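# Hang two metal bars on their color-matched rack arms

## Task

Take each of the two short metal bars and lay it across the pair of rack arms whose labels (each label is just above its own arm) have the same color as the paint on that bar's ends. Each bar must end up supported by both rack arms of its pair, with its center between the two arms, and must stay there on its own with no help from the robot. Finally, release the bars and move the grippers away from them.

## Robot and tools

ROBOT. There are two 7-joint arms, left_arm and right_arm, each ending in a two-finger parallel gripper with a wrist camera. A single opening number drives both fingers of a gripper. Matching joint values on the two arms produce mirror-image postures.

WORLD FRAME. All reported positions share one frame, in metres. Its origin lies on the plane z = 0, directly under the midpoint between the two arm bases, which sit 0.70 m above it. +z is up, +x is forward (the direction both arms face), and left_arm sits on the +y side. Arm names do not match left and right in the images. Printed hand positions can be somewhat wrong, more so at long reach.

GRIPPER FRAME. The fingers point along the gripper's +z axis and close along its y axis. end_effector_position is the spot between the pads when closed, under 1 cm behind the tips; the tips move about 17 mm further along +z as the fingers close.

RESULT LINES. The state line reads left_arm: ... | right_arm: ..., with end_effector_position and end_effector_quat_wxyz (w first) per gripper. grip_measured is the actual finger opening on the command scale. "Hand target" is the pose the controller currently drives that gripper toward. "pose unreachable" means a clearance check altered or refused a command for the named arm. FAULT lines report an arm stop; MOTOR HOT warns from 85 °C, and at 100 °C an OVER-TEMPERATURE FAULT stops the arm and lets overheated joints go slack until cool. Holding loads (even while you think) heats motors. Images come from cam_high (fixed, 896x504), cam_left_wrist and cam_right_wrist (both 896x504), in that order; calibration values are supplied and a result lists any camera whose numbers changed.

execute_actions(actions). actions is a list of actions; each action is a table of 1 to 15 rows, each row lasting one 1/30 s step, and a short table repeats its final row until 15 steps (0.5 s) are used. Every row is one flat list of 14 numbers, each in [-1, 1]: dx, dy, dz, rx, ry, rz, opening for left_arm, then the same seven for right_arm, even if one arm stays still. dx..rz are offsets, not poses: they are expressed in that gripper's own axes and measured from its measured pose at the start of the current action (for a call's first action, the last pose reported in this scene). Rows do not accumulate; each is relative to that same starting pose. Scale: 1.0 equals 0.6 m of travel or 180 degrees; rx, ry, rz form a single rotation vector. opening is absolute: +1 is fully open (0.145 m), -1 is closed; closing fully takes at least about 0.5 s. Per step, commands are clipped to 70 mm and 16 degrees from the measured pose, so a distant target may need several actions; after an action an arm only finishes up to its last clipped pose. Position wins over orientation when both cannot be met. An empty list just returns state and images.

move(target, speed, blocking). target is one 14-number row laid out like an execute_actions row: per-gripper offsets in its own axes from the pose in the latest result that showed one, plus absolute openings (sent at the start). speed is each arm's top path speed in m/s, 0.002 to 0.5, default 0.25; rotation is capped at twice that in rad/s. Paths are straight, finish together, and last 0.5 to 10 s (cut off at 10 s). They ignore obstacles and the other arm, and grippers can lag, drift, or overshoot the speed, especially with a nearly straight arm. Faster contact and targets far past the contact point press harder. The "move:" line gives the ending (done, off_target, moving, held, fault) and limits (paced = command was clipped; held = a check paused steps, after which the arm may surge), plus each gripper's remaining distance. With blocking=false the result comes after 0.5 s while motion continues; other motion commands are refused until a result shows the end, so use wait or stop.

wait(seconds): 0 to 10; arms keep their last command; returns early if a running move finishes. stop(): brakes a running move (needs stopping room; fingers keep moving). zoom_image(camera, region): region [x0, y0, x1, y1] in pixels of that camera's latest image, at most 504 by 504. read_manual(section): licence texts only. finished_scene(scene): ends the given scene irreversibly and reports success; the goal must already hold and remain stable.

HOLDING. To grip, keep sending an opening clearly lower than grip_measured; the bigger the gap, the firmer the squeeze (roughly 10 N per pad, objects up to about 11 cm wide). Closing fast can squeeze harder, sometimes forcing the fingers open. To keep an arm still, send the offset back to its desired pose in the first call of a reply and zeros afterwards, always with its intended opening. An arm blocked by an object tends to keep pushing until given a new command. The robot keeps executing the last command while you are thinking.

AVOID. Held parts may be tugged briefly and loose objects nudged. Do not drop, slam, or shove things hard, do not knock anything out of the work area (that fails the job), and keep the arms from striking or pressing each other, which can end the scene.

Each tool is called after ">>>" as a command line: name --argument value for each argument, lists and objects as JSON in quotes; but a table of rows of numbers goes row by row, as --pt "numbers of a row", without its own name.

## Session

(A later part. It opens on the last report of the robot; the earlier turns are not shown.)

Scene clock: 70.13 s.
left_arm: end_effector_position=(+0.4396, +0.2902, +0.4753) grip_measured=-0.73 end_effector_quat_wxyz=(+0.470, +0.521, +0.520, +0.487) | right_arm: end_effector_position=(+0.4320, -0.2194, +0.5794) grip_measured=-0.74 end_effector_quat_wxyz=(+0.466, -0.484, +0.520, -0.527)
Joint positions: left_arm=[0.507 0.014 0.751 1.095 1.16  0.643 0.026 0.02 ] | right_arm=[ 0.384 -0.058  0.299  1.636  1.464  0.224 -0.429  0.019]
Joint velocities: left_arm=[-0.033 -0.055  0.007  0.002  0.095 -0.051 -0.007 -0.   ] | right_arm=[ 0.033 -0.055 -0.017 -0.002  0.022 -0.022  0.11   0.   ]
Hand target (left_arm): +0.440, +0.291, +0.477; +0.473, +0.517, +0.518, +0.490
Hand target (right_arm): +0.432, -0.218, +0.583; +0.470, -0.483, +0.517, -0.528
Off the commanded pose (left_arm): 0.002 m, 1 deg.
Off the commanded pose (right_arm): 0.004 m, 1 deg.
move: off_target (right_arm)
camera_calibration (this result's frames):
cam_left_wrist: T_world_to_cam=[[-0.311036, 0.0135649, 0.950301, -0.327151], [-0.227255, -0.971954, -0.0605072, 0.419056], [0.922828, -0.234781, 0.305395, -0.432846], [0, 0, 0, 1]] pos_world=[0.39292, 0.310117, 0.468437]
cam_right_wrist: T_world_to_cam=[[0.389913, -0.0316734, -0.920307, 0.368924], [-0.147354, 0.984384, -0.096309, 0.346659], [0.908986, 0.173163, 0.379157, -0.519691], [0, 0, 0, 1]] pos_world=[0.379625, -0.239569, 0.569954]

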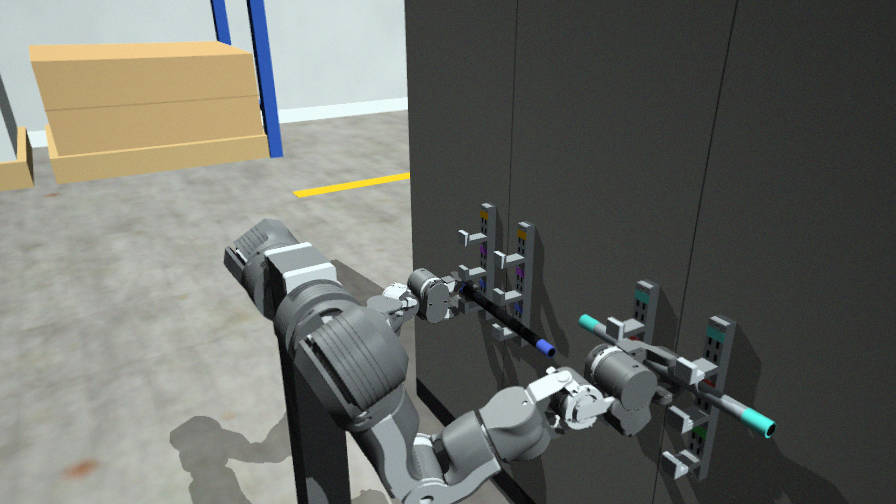

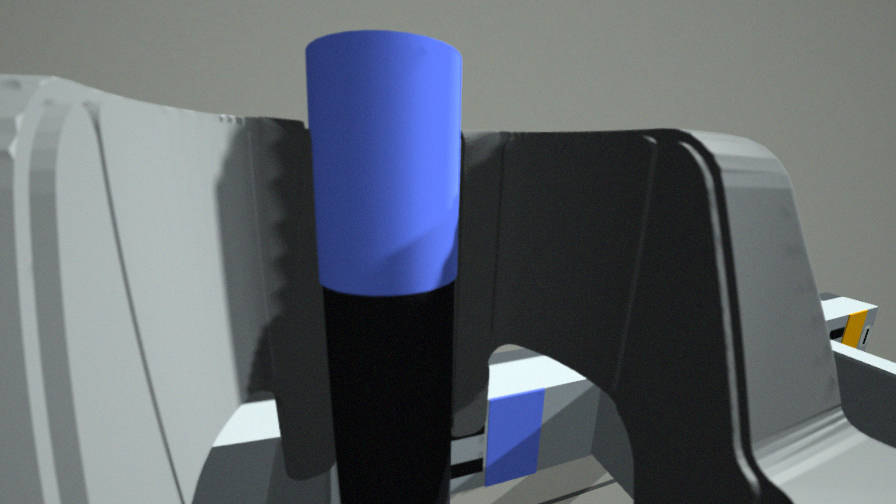

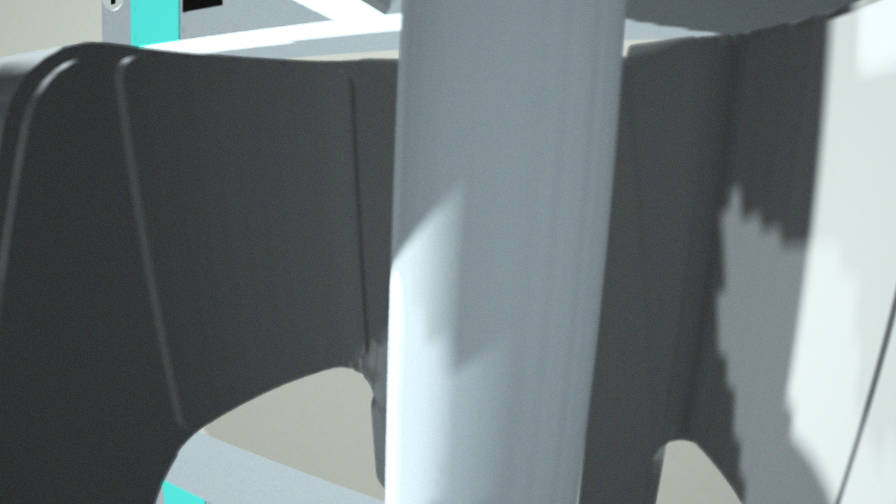

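>>> move --target '[0,-0.012,0,0,0,0,-0.95,0,-0.004,-0.13,0,0,0,-0.95]' --speed 0.06

>>> execute_actions --actions '[[[0,0,0,0,0,0,-0.7,0,0,0,0,0,0,-0.95],[0,0,0,0,0,0,-0.65,0,0,0,0,0,0,-0.95],[0,0,0,0,0,0,-0.6,0,0,0,0,0,0,-0.95],[0,0,0,0,0,0,-0.55,0,0,0,0,0,0,-0.95],[0,0,0,0,0,0,-0.5,0,0,0,0,0,0,-0.95],[0,0,0,0,0,0,-0.45,0,0,0,0,0,0,-0.95]]]'

Scene clock: 72.90 s.
left_arm: end_effector_position=(+0.4398, +0.2901, +0.4736) grip_measured=-0.73 end_effector_quat_wxyz=(+0.477, +0.516, +0.516, +0.490) | right_arm: end_effector_position=(+0.3546, -0.2104, +0.5807) grip_measured=-0.74 end_effector_quat_wxyz=(+0.463, -0.487, +0.521, -0.526)
Joint positions: left_arm=[0.506 0.021 0.749 1.07  1.158 0.639 0.066 0.02 ] | right_arm=[ 0.068 -0.115  0.299  2.045  1.526  0.25  -0.527  0.019]
Joint velocities: left_arm=[-0.011 -0.055 -0.007  0.017 -0.037  0.066 -0.022 -0.   ] | right_arm=[ 0.011 -0.033  0.002 -0.002  0.051 -0.066  0.037 -0.   ]
Hand target (left_arm): +0.439, +0.290, +0.468; +0.470, +0.521, +0.520, +0.487
Hand target (right_arm): +0.354, -0.210, +0.583; +0.465, -0.486, +0.519, -0.527
Off the commanded pose (left_arm): 0.006 m, 1 deg.
Off the commanded pose (right_arm): 0.002 m, 1 deg.
move: off_target (left_arm)
camera_calibration (this result's frames):
cam_left_wrist: T_world_to_cam=[[-0.329051, 0.0205842, 0.944088, -0.316656], [-0.228337, -0.971829, -0.0583952, 0.418371], [0.91629, -0.234785, 0.324482, -0.438724], [0, 0, 0, 1]] pos_world=[0.393332, 0.310097, 0.46574]
cam_right_wrist: T_world_to_cam=[[0.382937, -0.035618, -0.923087, 0.403858], [-0.148232, 0.983939, -0.099459, 0.328491], [0.911804, 0.174917, 0.371507, -0.447542], [0, 0, 0, 1]] pos_world=[0.302111, -0.230548, 0.571732]

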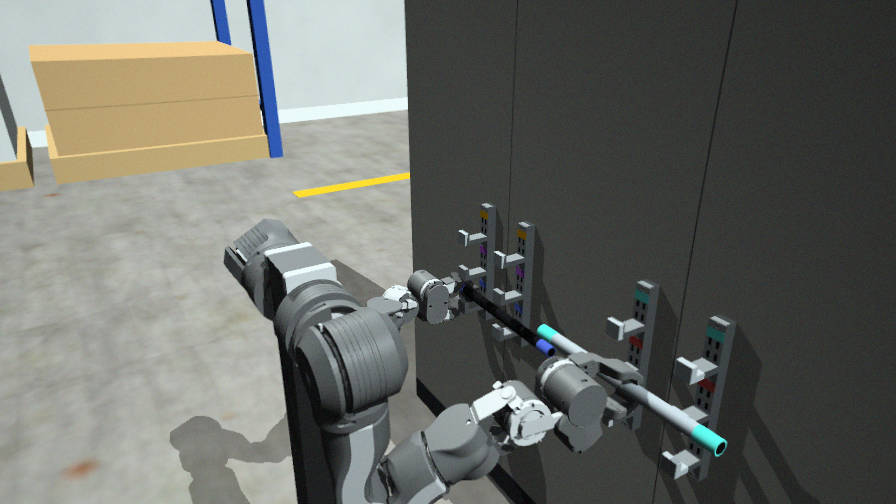

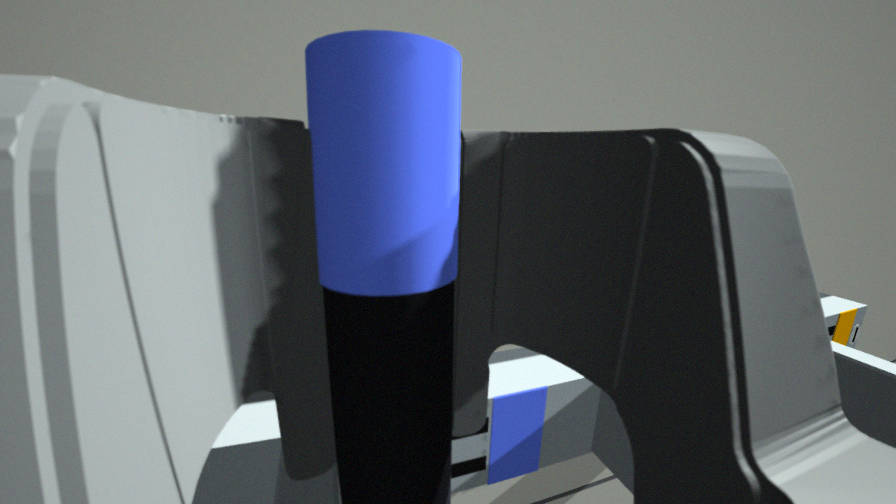

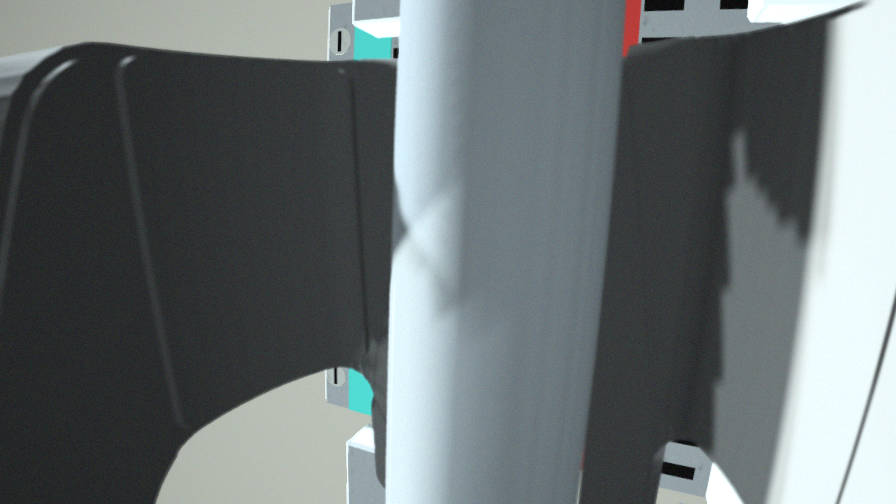

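Scene clock: 73.40 s.
left_arm: end_effector_position=(+0.4398, +0.2901, +0.4737) grip_measured=-0.45 end_effector_quat_wxyz=(+0.477, +0.516, +0.517, +0.490) | right_arm: end_effector_position=(+0.3546, -0.2104, +0.5807) grip_measured=-0.74 end_effector_quat_wxyz=(+0.463, -0.487, +0.521, -0.526)
Joint positions: left_arm=[0.506 0.021 0.749 1.07  1.159 0.639 0.066 0.042] | right_arm=[ 0.068 -0.115  0.299  2.045  1.526  0.25  -0.527  0.019]
Joint velocities: left_arm=[-0.011 -0.033 -0.012 -0.007 -0.037 -0.066 -0.007  0.   ] | right_arm=[-0.077 -0.011  0.007 -0.007 -0.051 -0.051 -0.066 -0.   ]
Hand target (left_arm): +0.440, +0.290, +0.474; +0.477, +0.516, +0.517, +0.490
Hand target (right_arm): +0.355, -0.210, +0.581; +0.463, -0.487, +0.521, -0.526
Off the commanded pose (left_arm): 0.000 m, 0 deg.
Off the commanded pose (right_arm): 0.000 m, 0 deg.
camera_calibration (this result's frames):
cam_left_wrist: T_world_to_cam=[[-0.329271, 0.0208558, 0.944005, -0.316634], [-0.228287, -0.971855, -0.0581559, 0.418248], [0.916224, -0.234653, 0.324765, -0.438881], [0, 0, 0, 1]] pos_world=[0.393335, 0.310096, 0.465761]
cam_right_wrist: T_world_to_cam=[[0.382937, -0.035618, -0.923087, 0.403858], [-0.148232, 0.983939, -0.099459, 0.328491], [0.911804, 0.174917, 0.371507, -0.447542], [0, 0, 0, 1]] pos_world=[0.302111, -0.230548, 0.571732]

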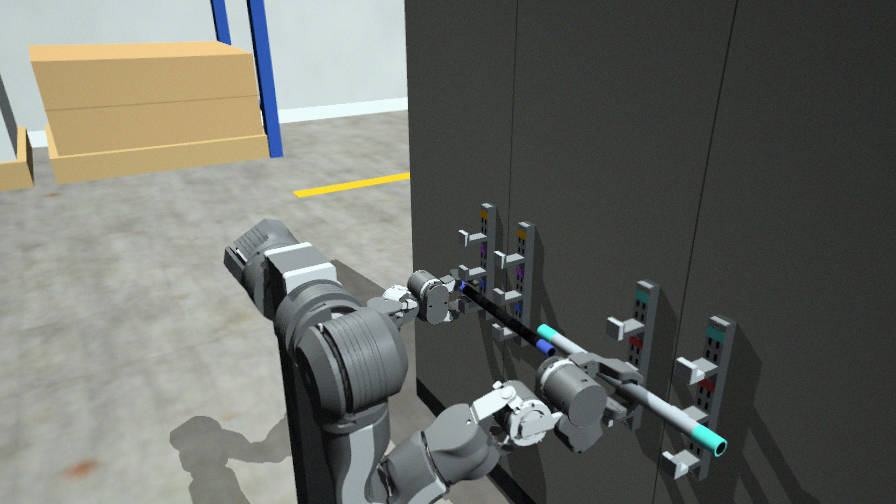

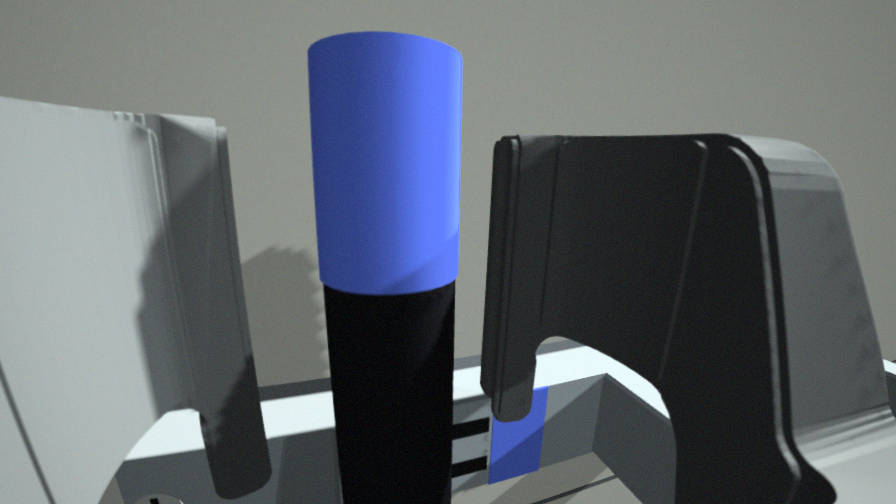

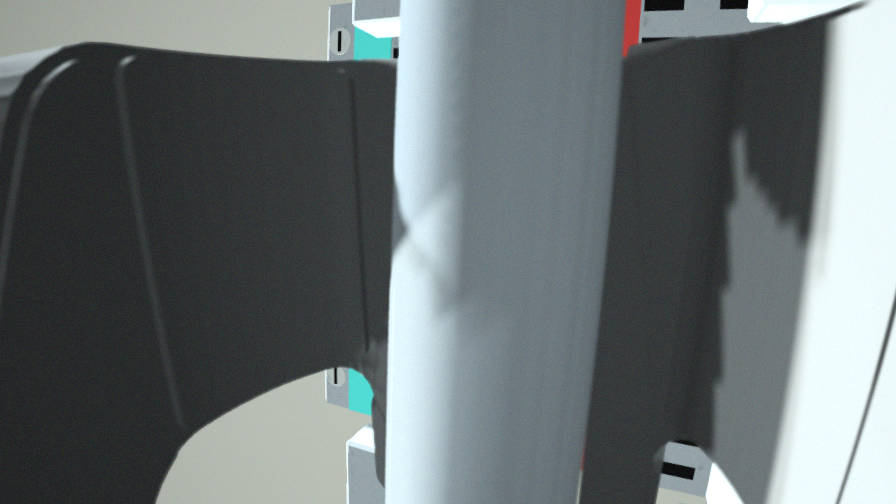

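>>> move --target '[0,0,-0.2,0,0,0,-0.45,0.013,-0.14,0,0,0,0,-0.95]' --speed 0.1

>>> move --target '[0,0,0,0,0,0,-0.45,0,0,0.135,0,0,0,-0.95]' --speed 0.08

Scene clock: 75.33 s.
left_arm: end_effector_position=(+0.3204, +0.2863, +0.4816) grip_measured=-0.45 end_effector_quat_wxyz=(+0.479, +0.514, +0.517, +0.488) | right_arm: end_effector_position=(+0.3556, -0.2165, +0.6629) grip_measured=-0.74 end_effector_quat_wxyz=(+0.459, -0.488, +0.522, -0.528)
Joint positions: left_arm=[ 0.032 -0.102  0.794  1.68   1.527  0.787 -0.141  0.042] | right_arm=[ 0.378 -0.085  0.322  2.182  1.579  0.285 -0.984  0.019]
Joint velocities: left_arm=[ 0.055 -0.077 -0.017  0.007  0.007 -0.022 -0.007 -0.   ] | right_arm=[-0.033  0.011  0.007 -0.002 -0.022  0.022 -0.051 -0.   ]
Hand target (left_arm): +0.321, +0.285, +0.483; +0.480, +0.515, +0.516, +0.488
Hand target (right_arm): +0.355, -0.216, +0.664; +0.461, -0.488, +0.520, -0.528
Off the commanded pose (left_arm): 0.002 m, 0 deg.
Off the commanded pose (right_arm): 0.002 m, 0 deg.
joint sent to its limit (left arm) — the command would take joint 6 (wrist pitch) past its upper limit, so that joint was sent only as far as its limit.
joint sent to its limit (right arm) — the command would take joint 5 (forearm roll) past its upper limit, so that joint was sent only as far as its limit.
move: done
camera_calibration (this result's frames):
cam_left_wrist: T_world_to_cam=[[-0.33128, 0.0267762, 0.943153, -0.364029], [-0.229232, -0.971932, -0.0529238, 0.385605], [0.915263, -0.233733, 0.328119, -0.334498], [0, 0, 0, 1]] pos_world=[0.273951, 0.306346, 0.473498]
cam_right_wrist: T_world_to_cam=[[0.379241, -0.0420764, -0.924341, 0.479916], [-0.14379, 0.98415, -0.103794, 0.344148], [0.914057, 0.172274, 0.36718, -0.4765], [0, 0, 0, 1]] pos_world=[0.303029, -0.236412, 0.654287]

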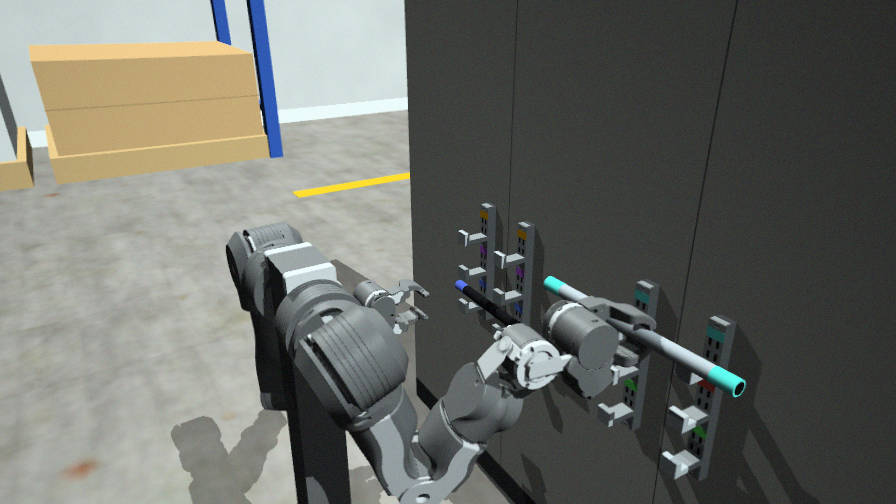

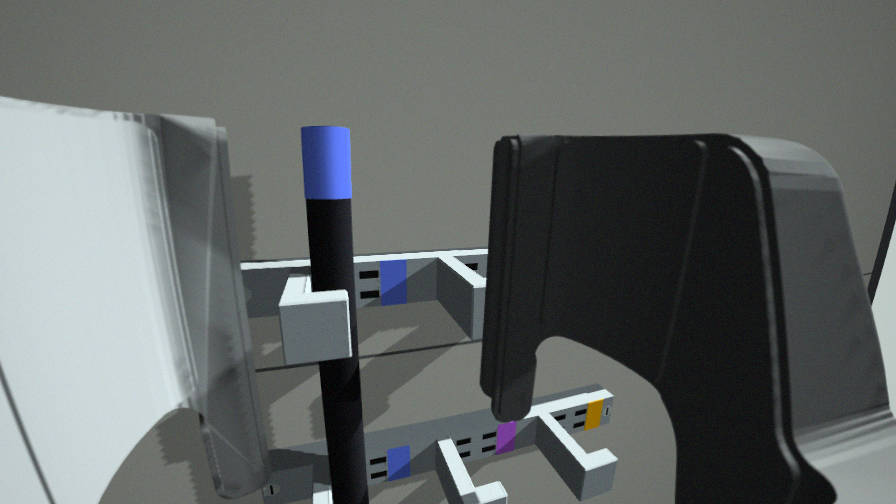

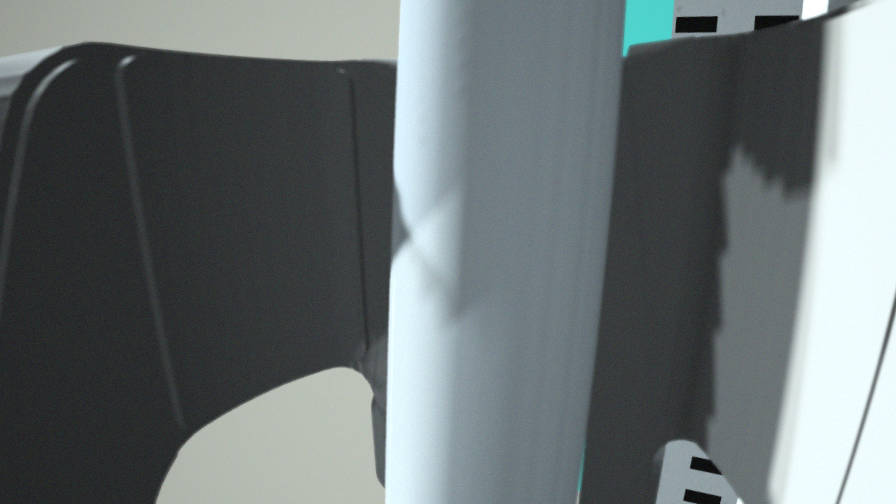

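Scene clock: 76.60 s.
left_arm: end_effector_position=(+0.3204, +0.2863, +0.4816) grip_measured=-0.45 end_effector_quat_wxyz=(+0.479, +0.514, +0.517, +0.488) | right_arm: end_effector_position=(+0.4361, -0.2265, +0.6563) grip_measured=-0.74 end_effector_quat_wxyz=(+0.456, -0.491, +0.527, -0.522)
Joint positions: left_arm=[ 0.032 -0.102  0.794  1.68   1.527  0.787 -0.141  0.042] | right_arm=[ 0.618 -0.046  0.316  1.736  1.481  0.268 -0.79   0.019]
Joint velocities: left_arm=[-0.077  0.055 -0.002  0.002 -0.007  0.007  0.022 -0.   ] | right_arm=[-0.099 -0.143 -0.012 -0.012 -0.037  0.007  0.051 -0.   ]
Hand target (left_arm): +0.320, +0.286, +0.482; +0.479, +0.514, +0.517, +0.488
Hand target (right_arm): +0.436, -0.226, +0.661; +0.461, -0.487, +0.523, -0.526
Off the commanded pose (left_arm): 0.000 m, 0 deg.
Off the commanded pose (right_arm): 0.005 m, 1 deg.
move: off_target (right_arm)
camera_calibration (this result's frames):
cam_left_wrist: T_world_to_cam=[[-0.33128, 0.0267762, 0.943153, -0.364029], [-0.229232, -0.971932, -0.0529238, 0.385605], [0.915263, -0.233733, 0.328119, -0.334498], [0, 0, 0, 1]] pos_world=[0.273951, 0.306346, 0.473498]
cam_right_wrist: T_world_to_cam=[[0.363417, -0.0358585, -0.930936, 0.455497], [-0.145475, 0.984817, -0.0947243, 0.359851], [0.920198, 0.169853, 0.352683, -0.539619], [0, 0, 0, 1]] pos_world=[0.383371, -0.246398, 0.648439]

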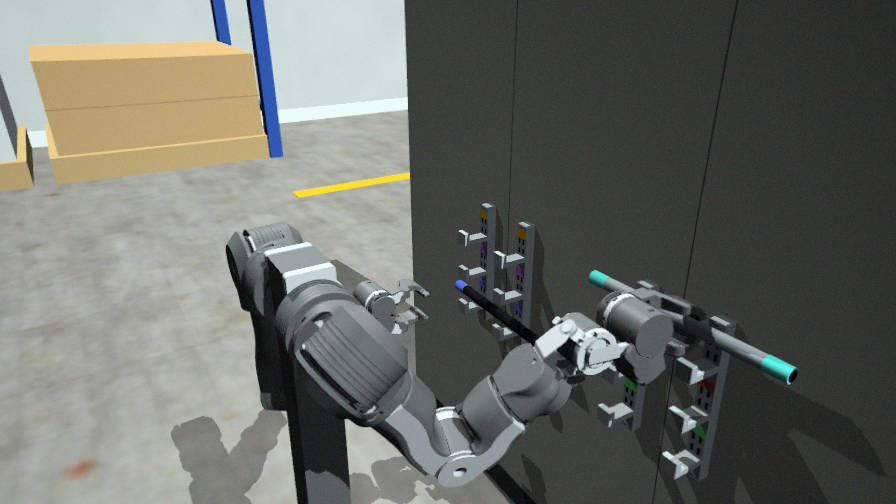

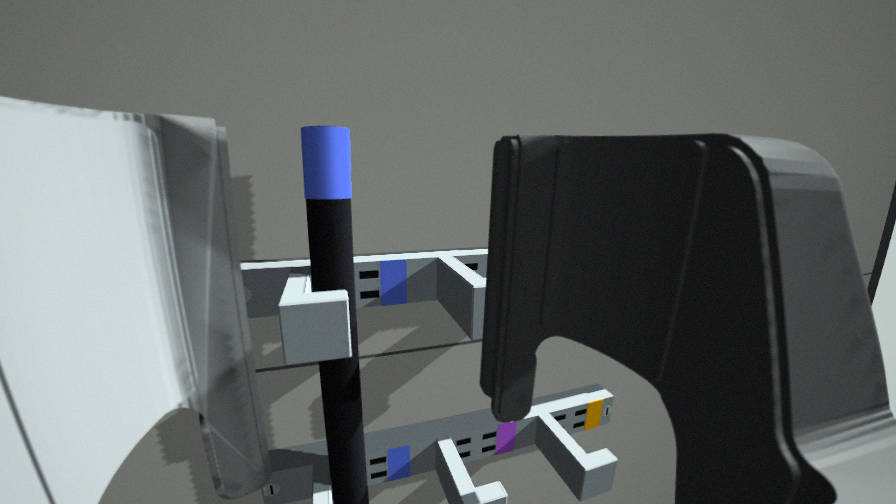

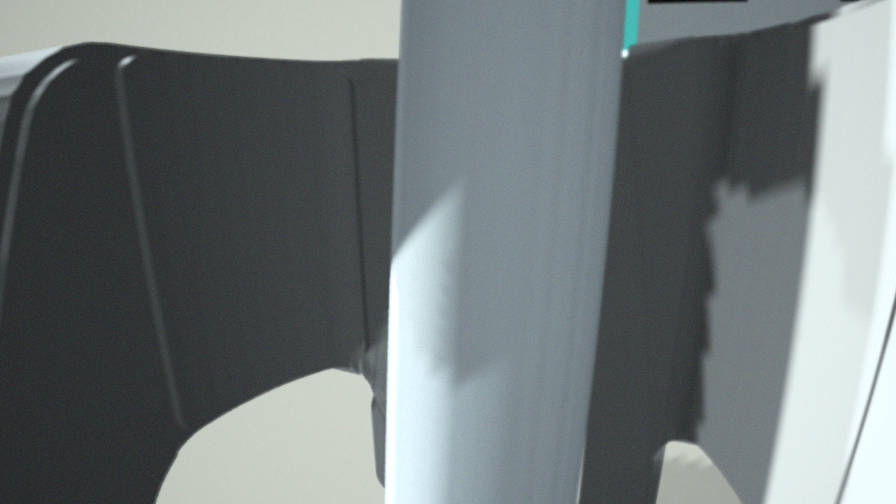

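y drifted; shift back +0.008 and lower.

>>> move --target '[0,0,0,0,0,0,-0.45,-0.016,0,0,0,0,0,-0.95]' --speed 0.04

>>> move --target '[0,0,0,0,0,0,-0.45,0,0.055,0,0,0,0,-0.95]' --speed 0.04

Scene clock: 77.70 s.
left_arm: end_effector_position=(+0.3204, +0.2863, +0.4816) grip_measured=-0.45 end_effector_quat_wxyz=(+0.479, +0.514, +0.517, +0.488) | right_arm: end_effector_position=(+0.4377, -0.2173, +0.6537) grip_measured=-0.74 end_effector_quat_wxyz=(-0.454, +0.494, -0.530, +0.519)
Joint positions: left_arm=[ 0.032 -0.102  0.794  1.68   1.527  0.787 -0.141  0.042] | right_arm=[ 0.618 -0.08   0.303  1.736  1.444  0.261 -0.79   0.019]
Joint velocities: left_arm=[ 0.165  0.033 -0.017  0.002 -0.051  0.022 -0.081 -0.   ] | right_arm=[ 0.033 -0.011  0.002  0.002  0.066  0.007 -0.037 -0.   ]
Hand target (left_arm): +0.320, +0.286, +0.482; +0.479, +0.514, +0.517, +0.488
Hand target (right_arm): +0.437, -0.217, +0.656; -0.456, +0.491, -0.528, +0.522
Off the commanded pose (left_arm): 0.000 m, 0 deg.
Off the commanded pose (right_arm): 0.002 m, 1 deg.
move: done
camera_calibration (this result's frames):
cam_left_wrist: T_world_to_cam=[[-0.33128, 0.0267762, 0.943153, -0.364029], [-0.229232, -0.971932, -0.0529238, 0.385605], [0.915263, -0.233733, 0.328119, -0.334498], [0, 0, 0, 1]] pos_world=[0.273951, 0.306346, 0.473498]
cam_right_wrist: T_world_to_cam=[[0.353974, -0.0352183, -0.934592, 0.459487], [-0.147298, 0.98472, -0.092896, 0.35039], [0.923583, 0.170546, 0.343378, -0.536943], [0, 0, 0, 1]] pos_world=[0.384876, -0.23728, 0.646357]

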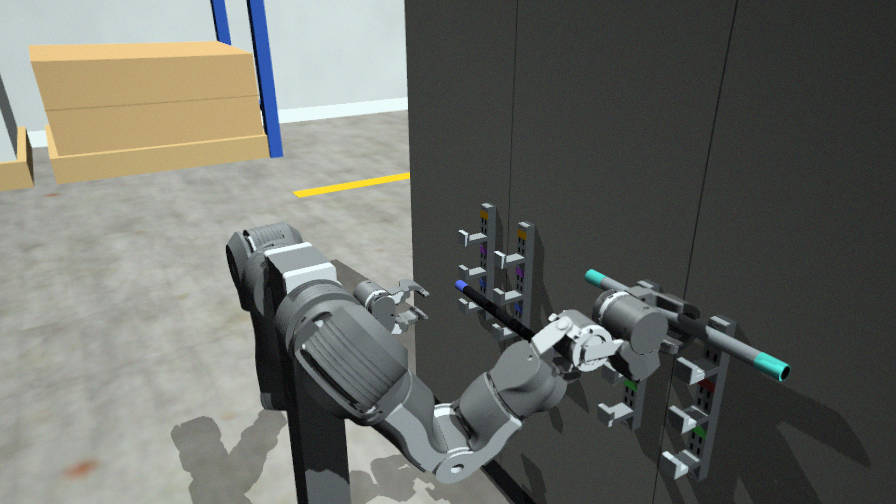

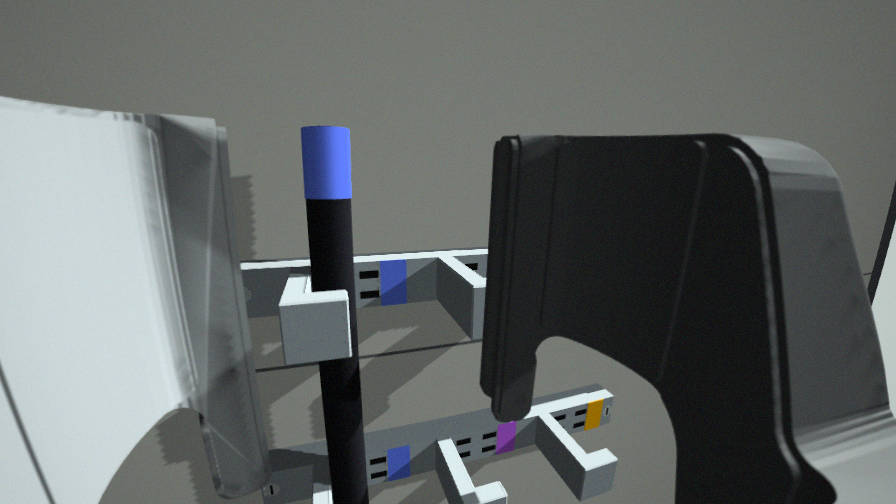

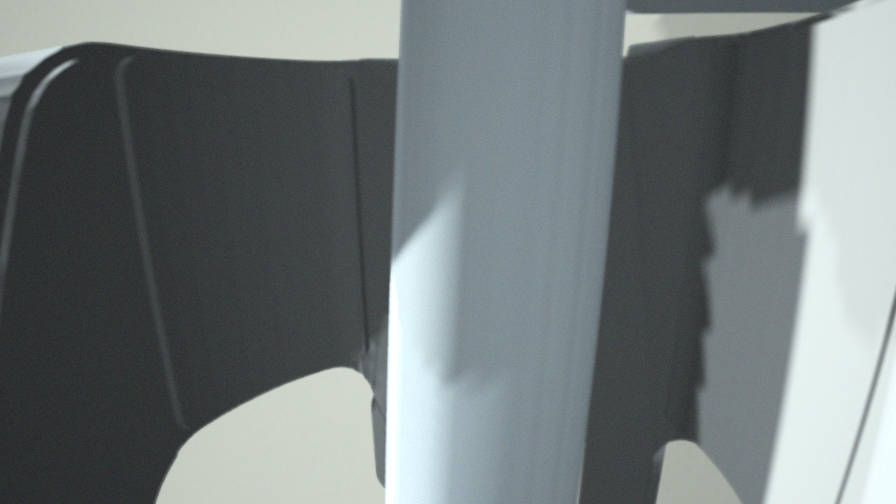

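Scene clock: 78.77 s.
left_arm: end_effector_position=(+0.3204, +0.2863, +0.4816) grip_measured=-0.45 end_effector_quat_wxyz=(+0.479, +0.514, +0.517, +0.488) | right_arm: end_effector_position=(+0.4359, -0.2170, +0.6215) grip_measured=-0.74 end_effector_quat_wxyz=(-0.454, +0.497, -0.529, +0.518)
Joint positions: left_arm=[ 0.032 -0.102  0.794  1.68   1.527  0.787 -0.141  0.042] | right_arm=[ 0.518 -0.08   0.306  1.711  1.444  0.256 -0.669  0.019]
Joint velocities: left_arm=[ 0.055  0.033  0.007  0.012 -0.022 -0.037 -0.007  0.   ] | right_arm=[ 0.055  0.033 -0.022 -0.022  0.066 -0.022  0.066 -0.   ]
Hand target (left_arm): +0.320, +0.286, +0.482; +0.479, +0.514, +0.517, +0.488
Hand target (right_arm): +0.436, -0.218, +0.621; -0.454, +0.494, -0.529, +0.519
Off the commanded pose (left_arm): 0.000 m, 0 deg.
Off the commanded pose (right_arm): 0.001 m, 0 deg.
move: done
camera_calibration (this result's frames):
cam_left_wrist: T_world_to_cam=[[-0.33128, 0.0267762, 0.943153, -0.364029], [-0.229232, -0.971932, -0.0529238, 0.385605], [0.915263, -0.233733, 0.328119, -0.334498], [0, 0, 0, 1]] pos_world=[0.273951, 0.306346, 0.473498]
cam_right_wrist: T_world_to_cam=[[0.35058, -0.0360066, -0.93584, 0.432135], [-0.151689, 0.983883, -0.0946801, 0.349626], [0.924167, 0.17515, 0.339468, -0.521141], [0, 0, 0, 1]] pos_world=[0.383158, -0.237154, 0.614423]

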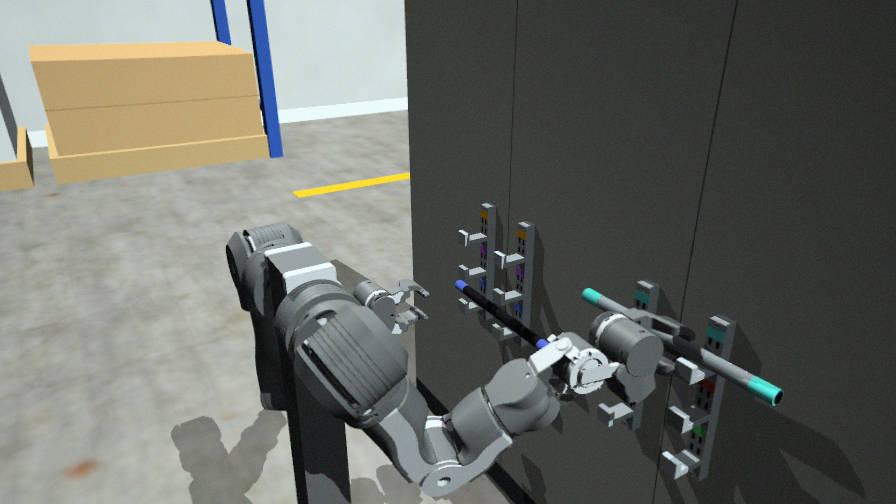

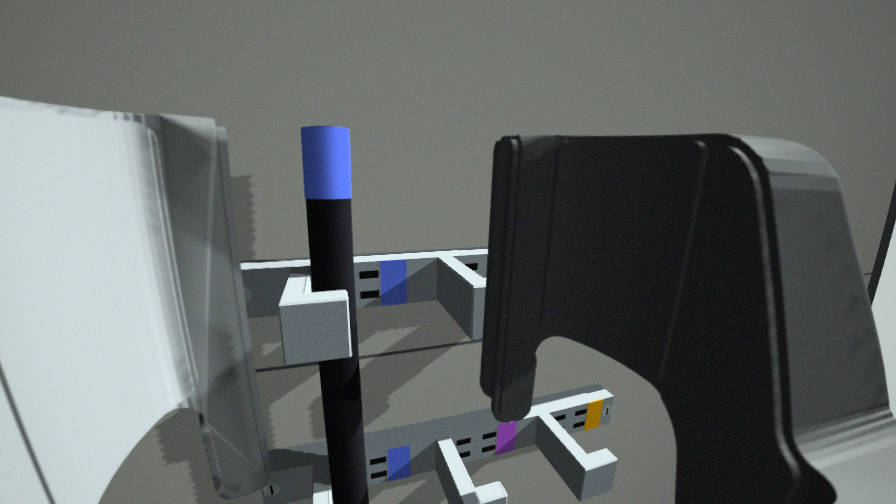

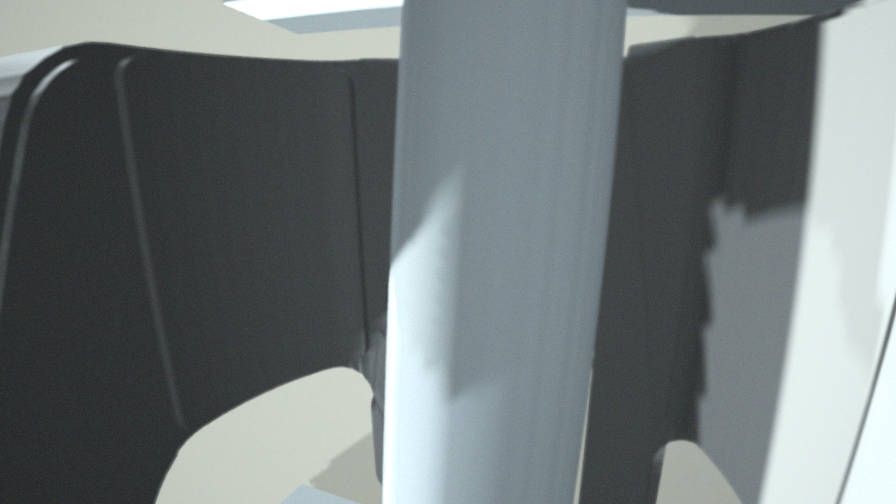

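Matches the original rest height. Release and retreat.

>>> execute_actions --actions '[[[0,0,0,0,0,0,-0.45,0,0,0,0,0,0,-0.7],[0,0,0,0,0,0,-0.45,0,0,0,0,0,0,-0.65],[0,0,0,0,0,0,-0.45,0,0,0,0,0,0,-0.6],[0,0,0,0,0,0,-0.45,0,0,0,0,0,0,-0.55],[0,0,0,0,0,0,-0.45,0,0,0,0,0,0,-0.5],[0,0,0,0,0,0,-0.45,0,0,0,0,0,0,-0.45]]]'

>>> move --target '[0,0,-0.05,0,0,0,-0.45,0,0,-0.18,0,0,0,-0.45]' --speed 0.12

Scene clock: 79.70 s.
left_arm: end_effector_position=(+0.3204, +0.2863, +0.4816) grip_measured=-0.45 end_effector_quat_wxyz=(+0.479, +0.514, +0.517, +0.488) | right_arm: end_effector_position=(+0.4359, -0.2170, +0.6215) grip_measured=-0.45 end_effector_quat_wxyz=(-0.454, +0.497, -0.529, +0.518)
Joint positions: left_arm=[ 0.032 -0.102  0.794  1.68   1.527  0.787 -0.141  0.042] | right_arm=[ 0.518 -0.08   0.306  1.711  1.444  0.256 -0.669  0.042]
Joint velocities: left_arm=[-0.033 -0.077 -0.017 -0.007  0.037 -0.037 -0.007 -0.   ] | right_arm=[-0.099 -0.011  0.002  0.007  0.051 -0.037  0.022 -0.   ]
Hand target (left_arm): +0.320, +0.286, +0.482; +0.479, +0.514, +0.517, +0.488
Hand target (right_arm): +0.436, -0.217, +0.622; -0.454, +0.497, -0.529, +0.518
Off the commanded pose (left_arm): 0.000 m, 0 deg.
Off the commanded pose (right_arm): 0.000 m, 0 deg.
camera_calibration (this result's frames):
cam_left_wrist: T_world_to_cam=[[-0.33128, 0.0267762, 0.943153, -0.364029], [-0.229232, -0.971932, -0.0529238, 0.385605], [0.915263, -0.233733, 0.328119, -0.334498], [0, 0, 0, 1]] pos_world=[0.273951, 0.306346, 0.473498]
cam_right_wrist: T_world_to_cam=[[0.35058, -0.0360066, -0.93584, 0.432135], [-0.151689, 0.983883, -0.0946801, 0.349626], [0.924167, 0.17515, 0.339468, -0.521141], [0, 0, 0, 1]] pos_world=[0.383158, -0.237154, 0.614423]

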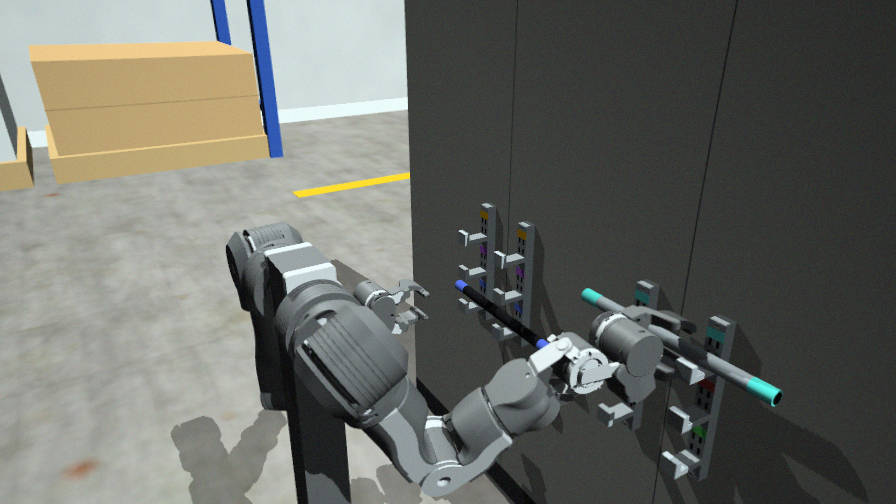

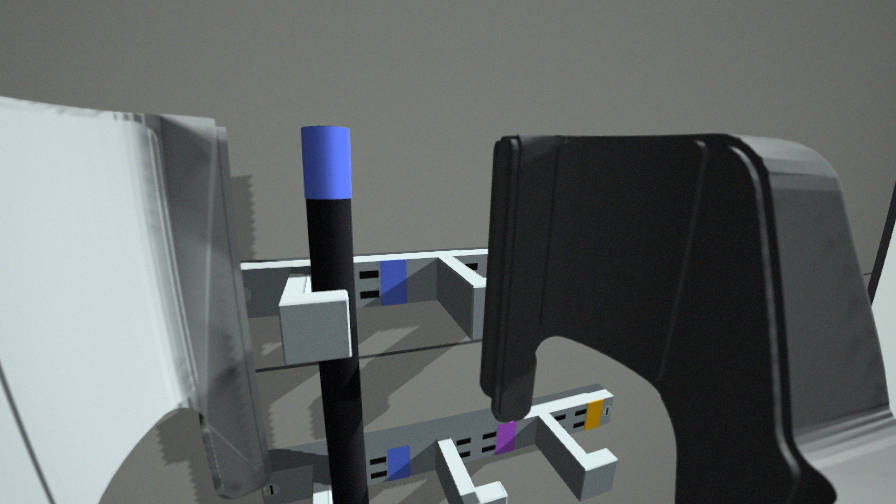

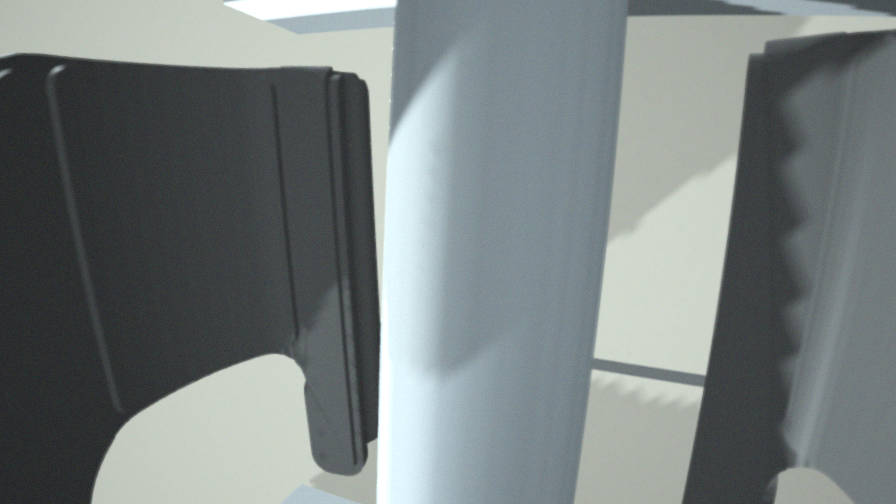

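Scene clock: 80.87 s.
left_arm: end_effector_position=(+0.2908, +0.2853, +0.4809) grip_measured=-0.45 end_effector_quat_wxyz=(+0.472, +0.514, +0.519, +0.494) | right_arm: end_effector_position=(+0.3283, -0.2043, +0.6282) grip_measured=-0.45 end_effector_quat_wxyz=(-0.453, +0.497, -0.526, +0.520)
Joint positions: left_arm=[-0.093 -0.129  0.806  1.779  1.576  0.787 -0.122  0.042] | right_arm=[ 0.144 -0.16   0.309  2.288  1.55   0.303 -0.869  0.042]
Joint velocities: left_arm=[-0.143  0.011 -0.002  0.017 -0.081 -0.037 -0.051  0.   ] | right_arm=[-0.033 -0.099  0.017  0.007  0.007  0.007 -0.051  0.   ]
Hand target (left_arm): +0.291, +0.285, +0.484; +0.474, +0.511, +0.516, +0.497
Hand target (right_arm): +0.328, -0.204, +0.628; -0.452, +0.499, -0.527, +0.519
Off the commanded pose (left_arm): 0.003 m, 1 deg.
Off the commanded pose (right_arm): 0.002 m, 0 deg.
joint sent to its limit (left arm) — the command would take joint 5 (forearm roll) past its upper limit and joint 6 (wrist pitch) past its upper limit, so those joints were sent only as far as their limits.
move: done
camera_calibration (this result's frames):
cam_left_wrist: T_world_to_cam=[[-0.327794, 0.0109538, 0.944686, -0.370321], [-0.214451, -0.974694, -0.0631103, 0.379213], [0.920088, -0.223276, 0.321848, -0.308828], [0, 0, 0, 1]] pos_world=[0.244082, 0.304719, 0.473164]
cam_right_wrist: T_world_to_cam=[[0.353534, -0.0417365, -0.93449, 0.473586], [-0.152214, 0.983122, -0.101494, 0.325736], [0.922954, 0.178124, 0.341214, -0.426288], [0, 0, 0, 1]] pos_world=[0.275597, -0.22454, 0.621077]

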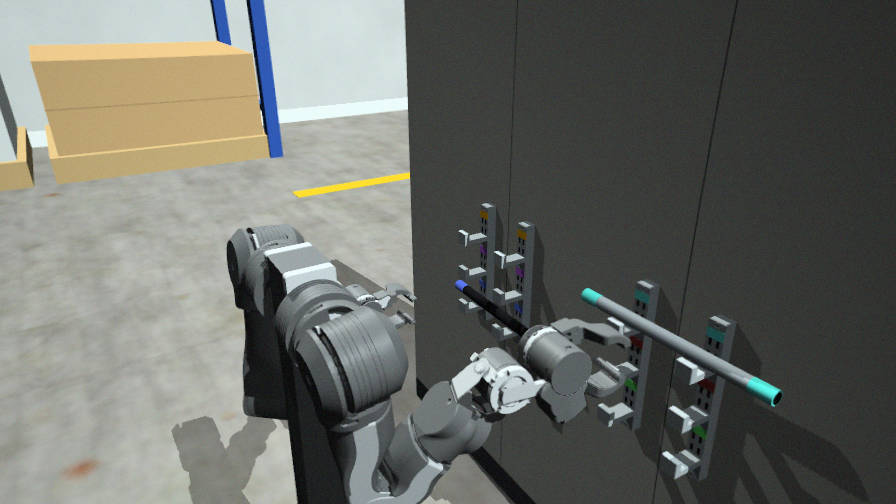

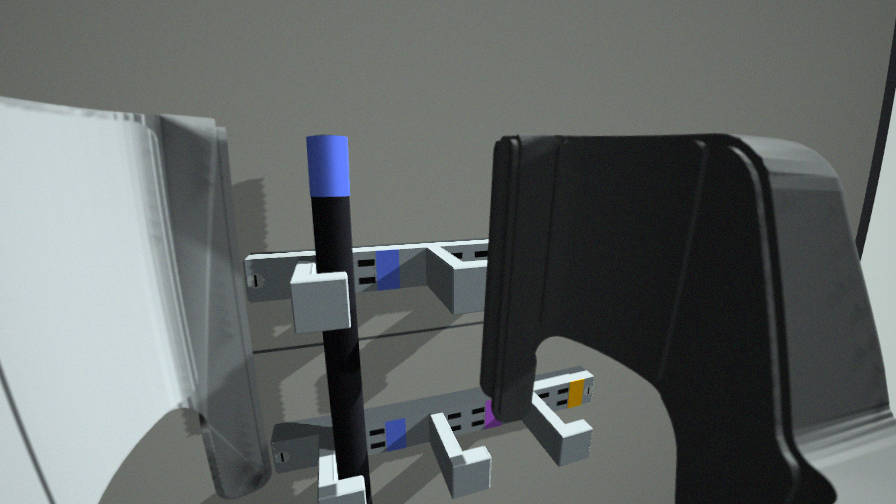

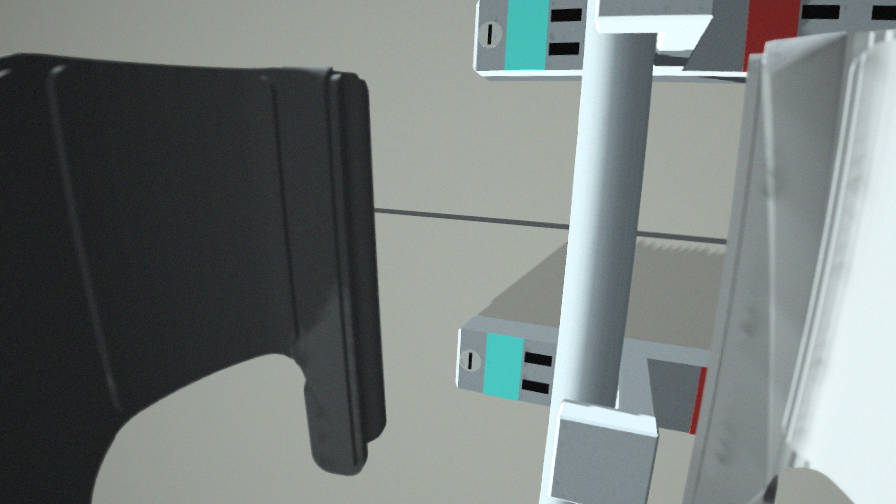

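>>> finished_scene --scene 1

The scene is finished: the task was done.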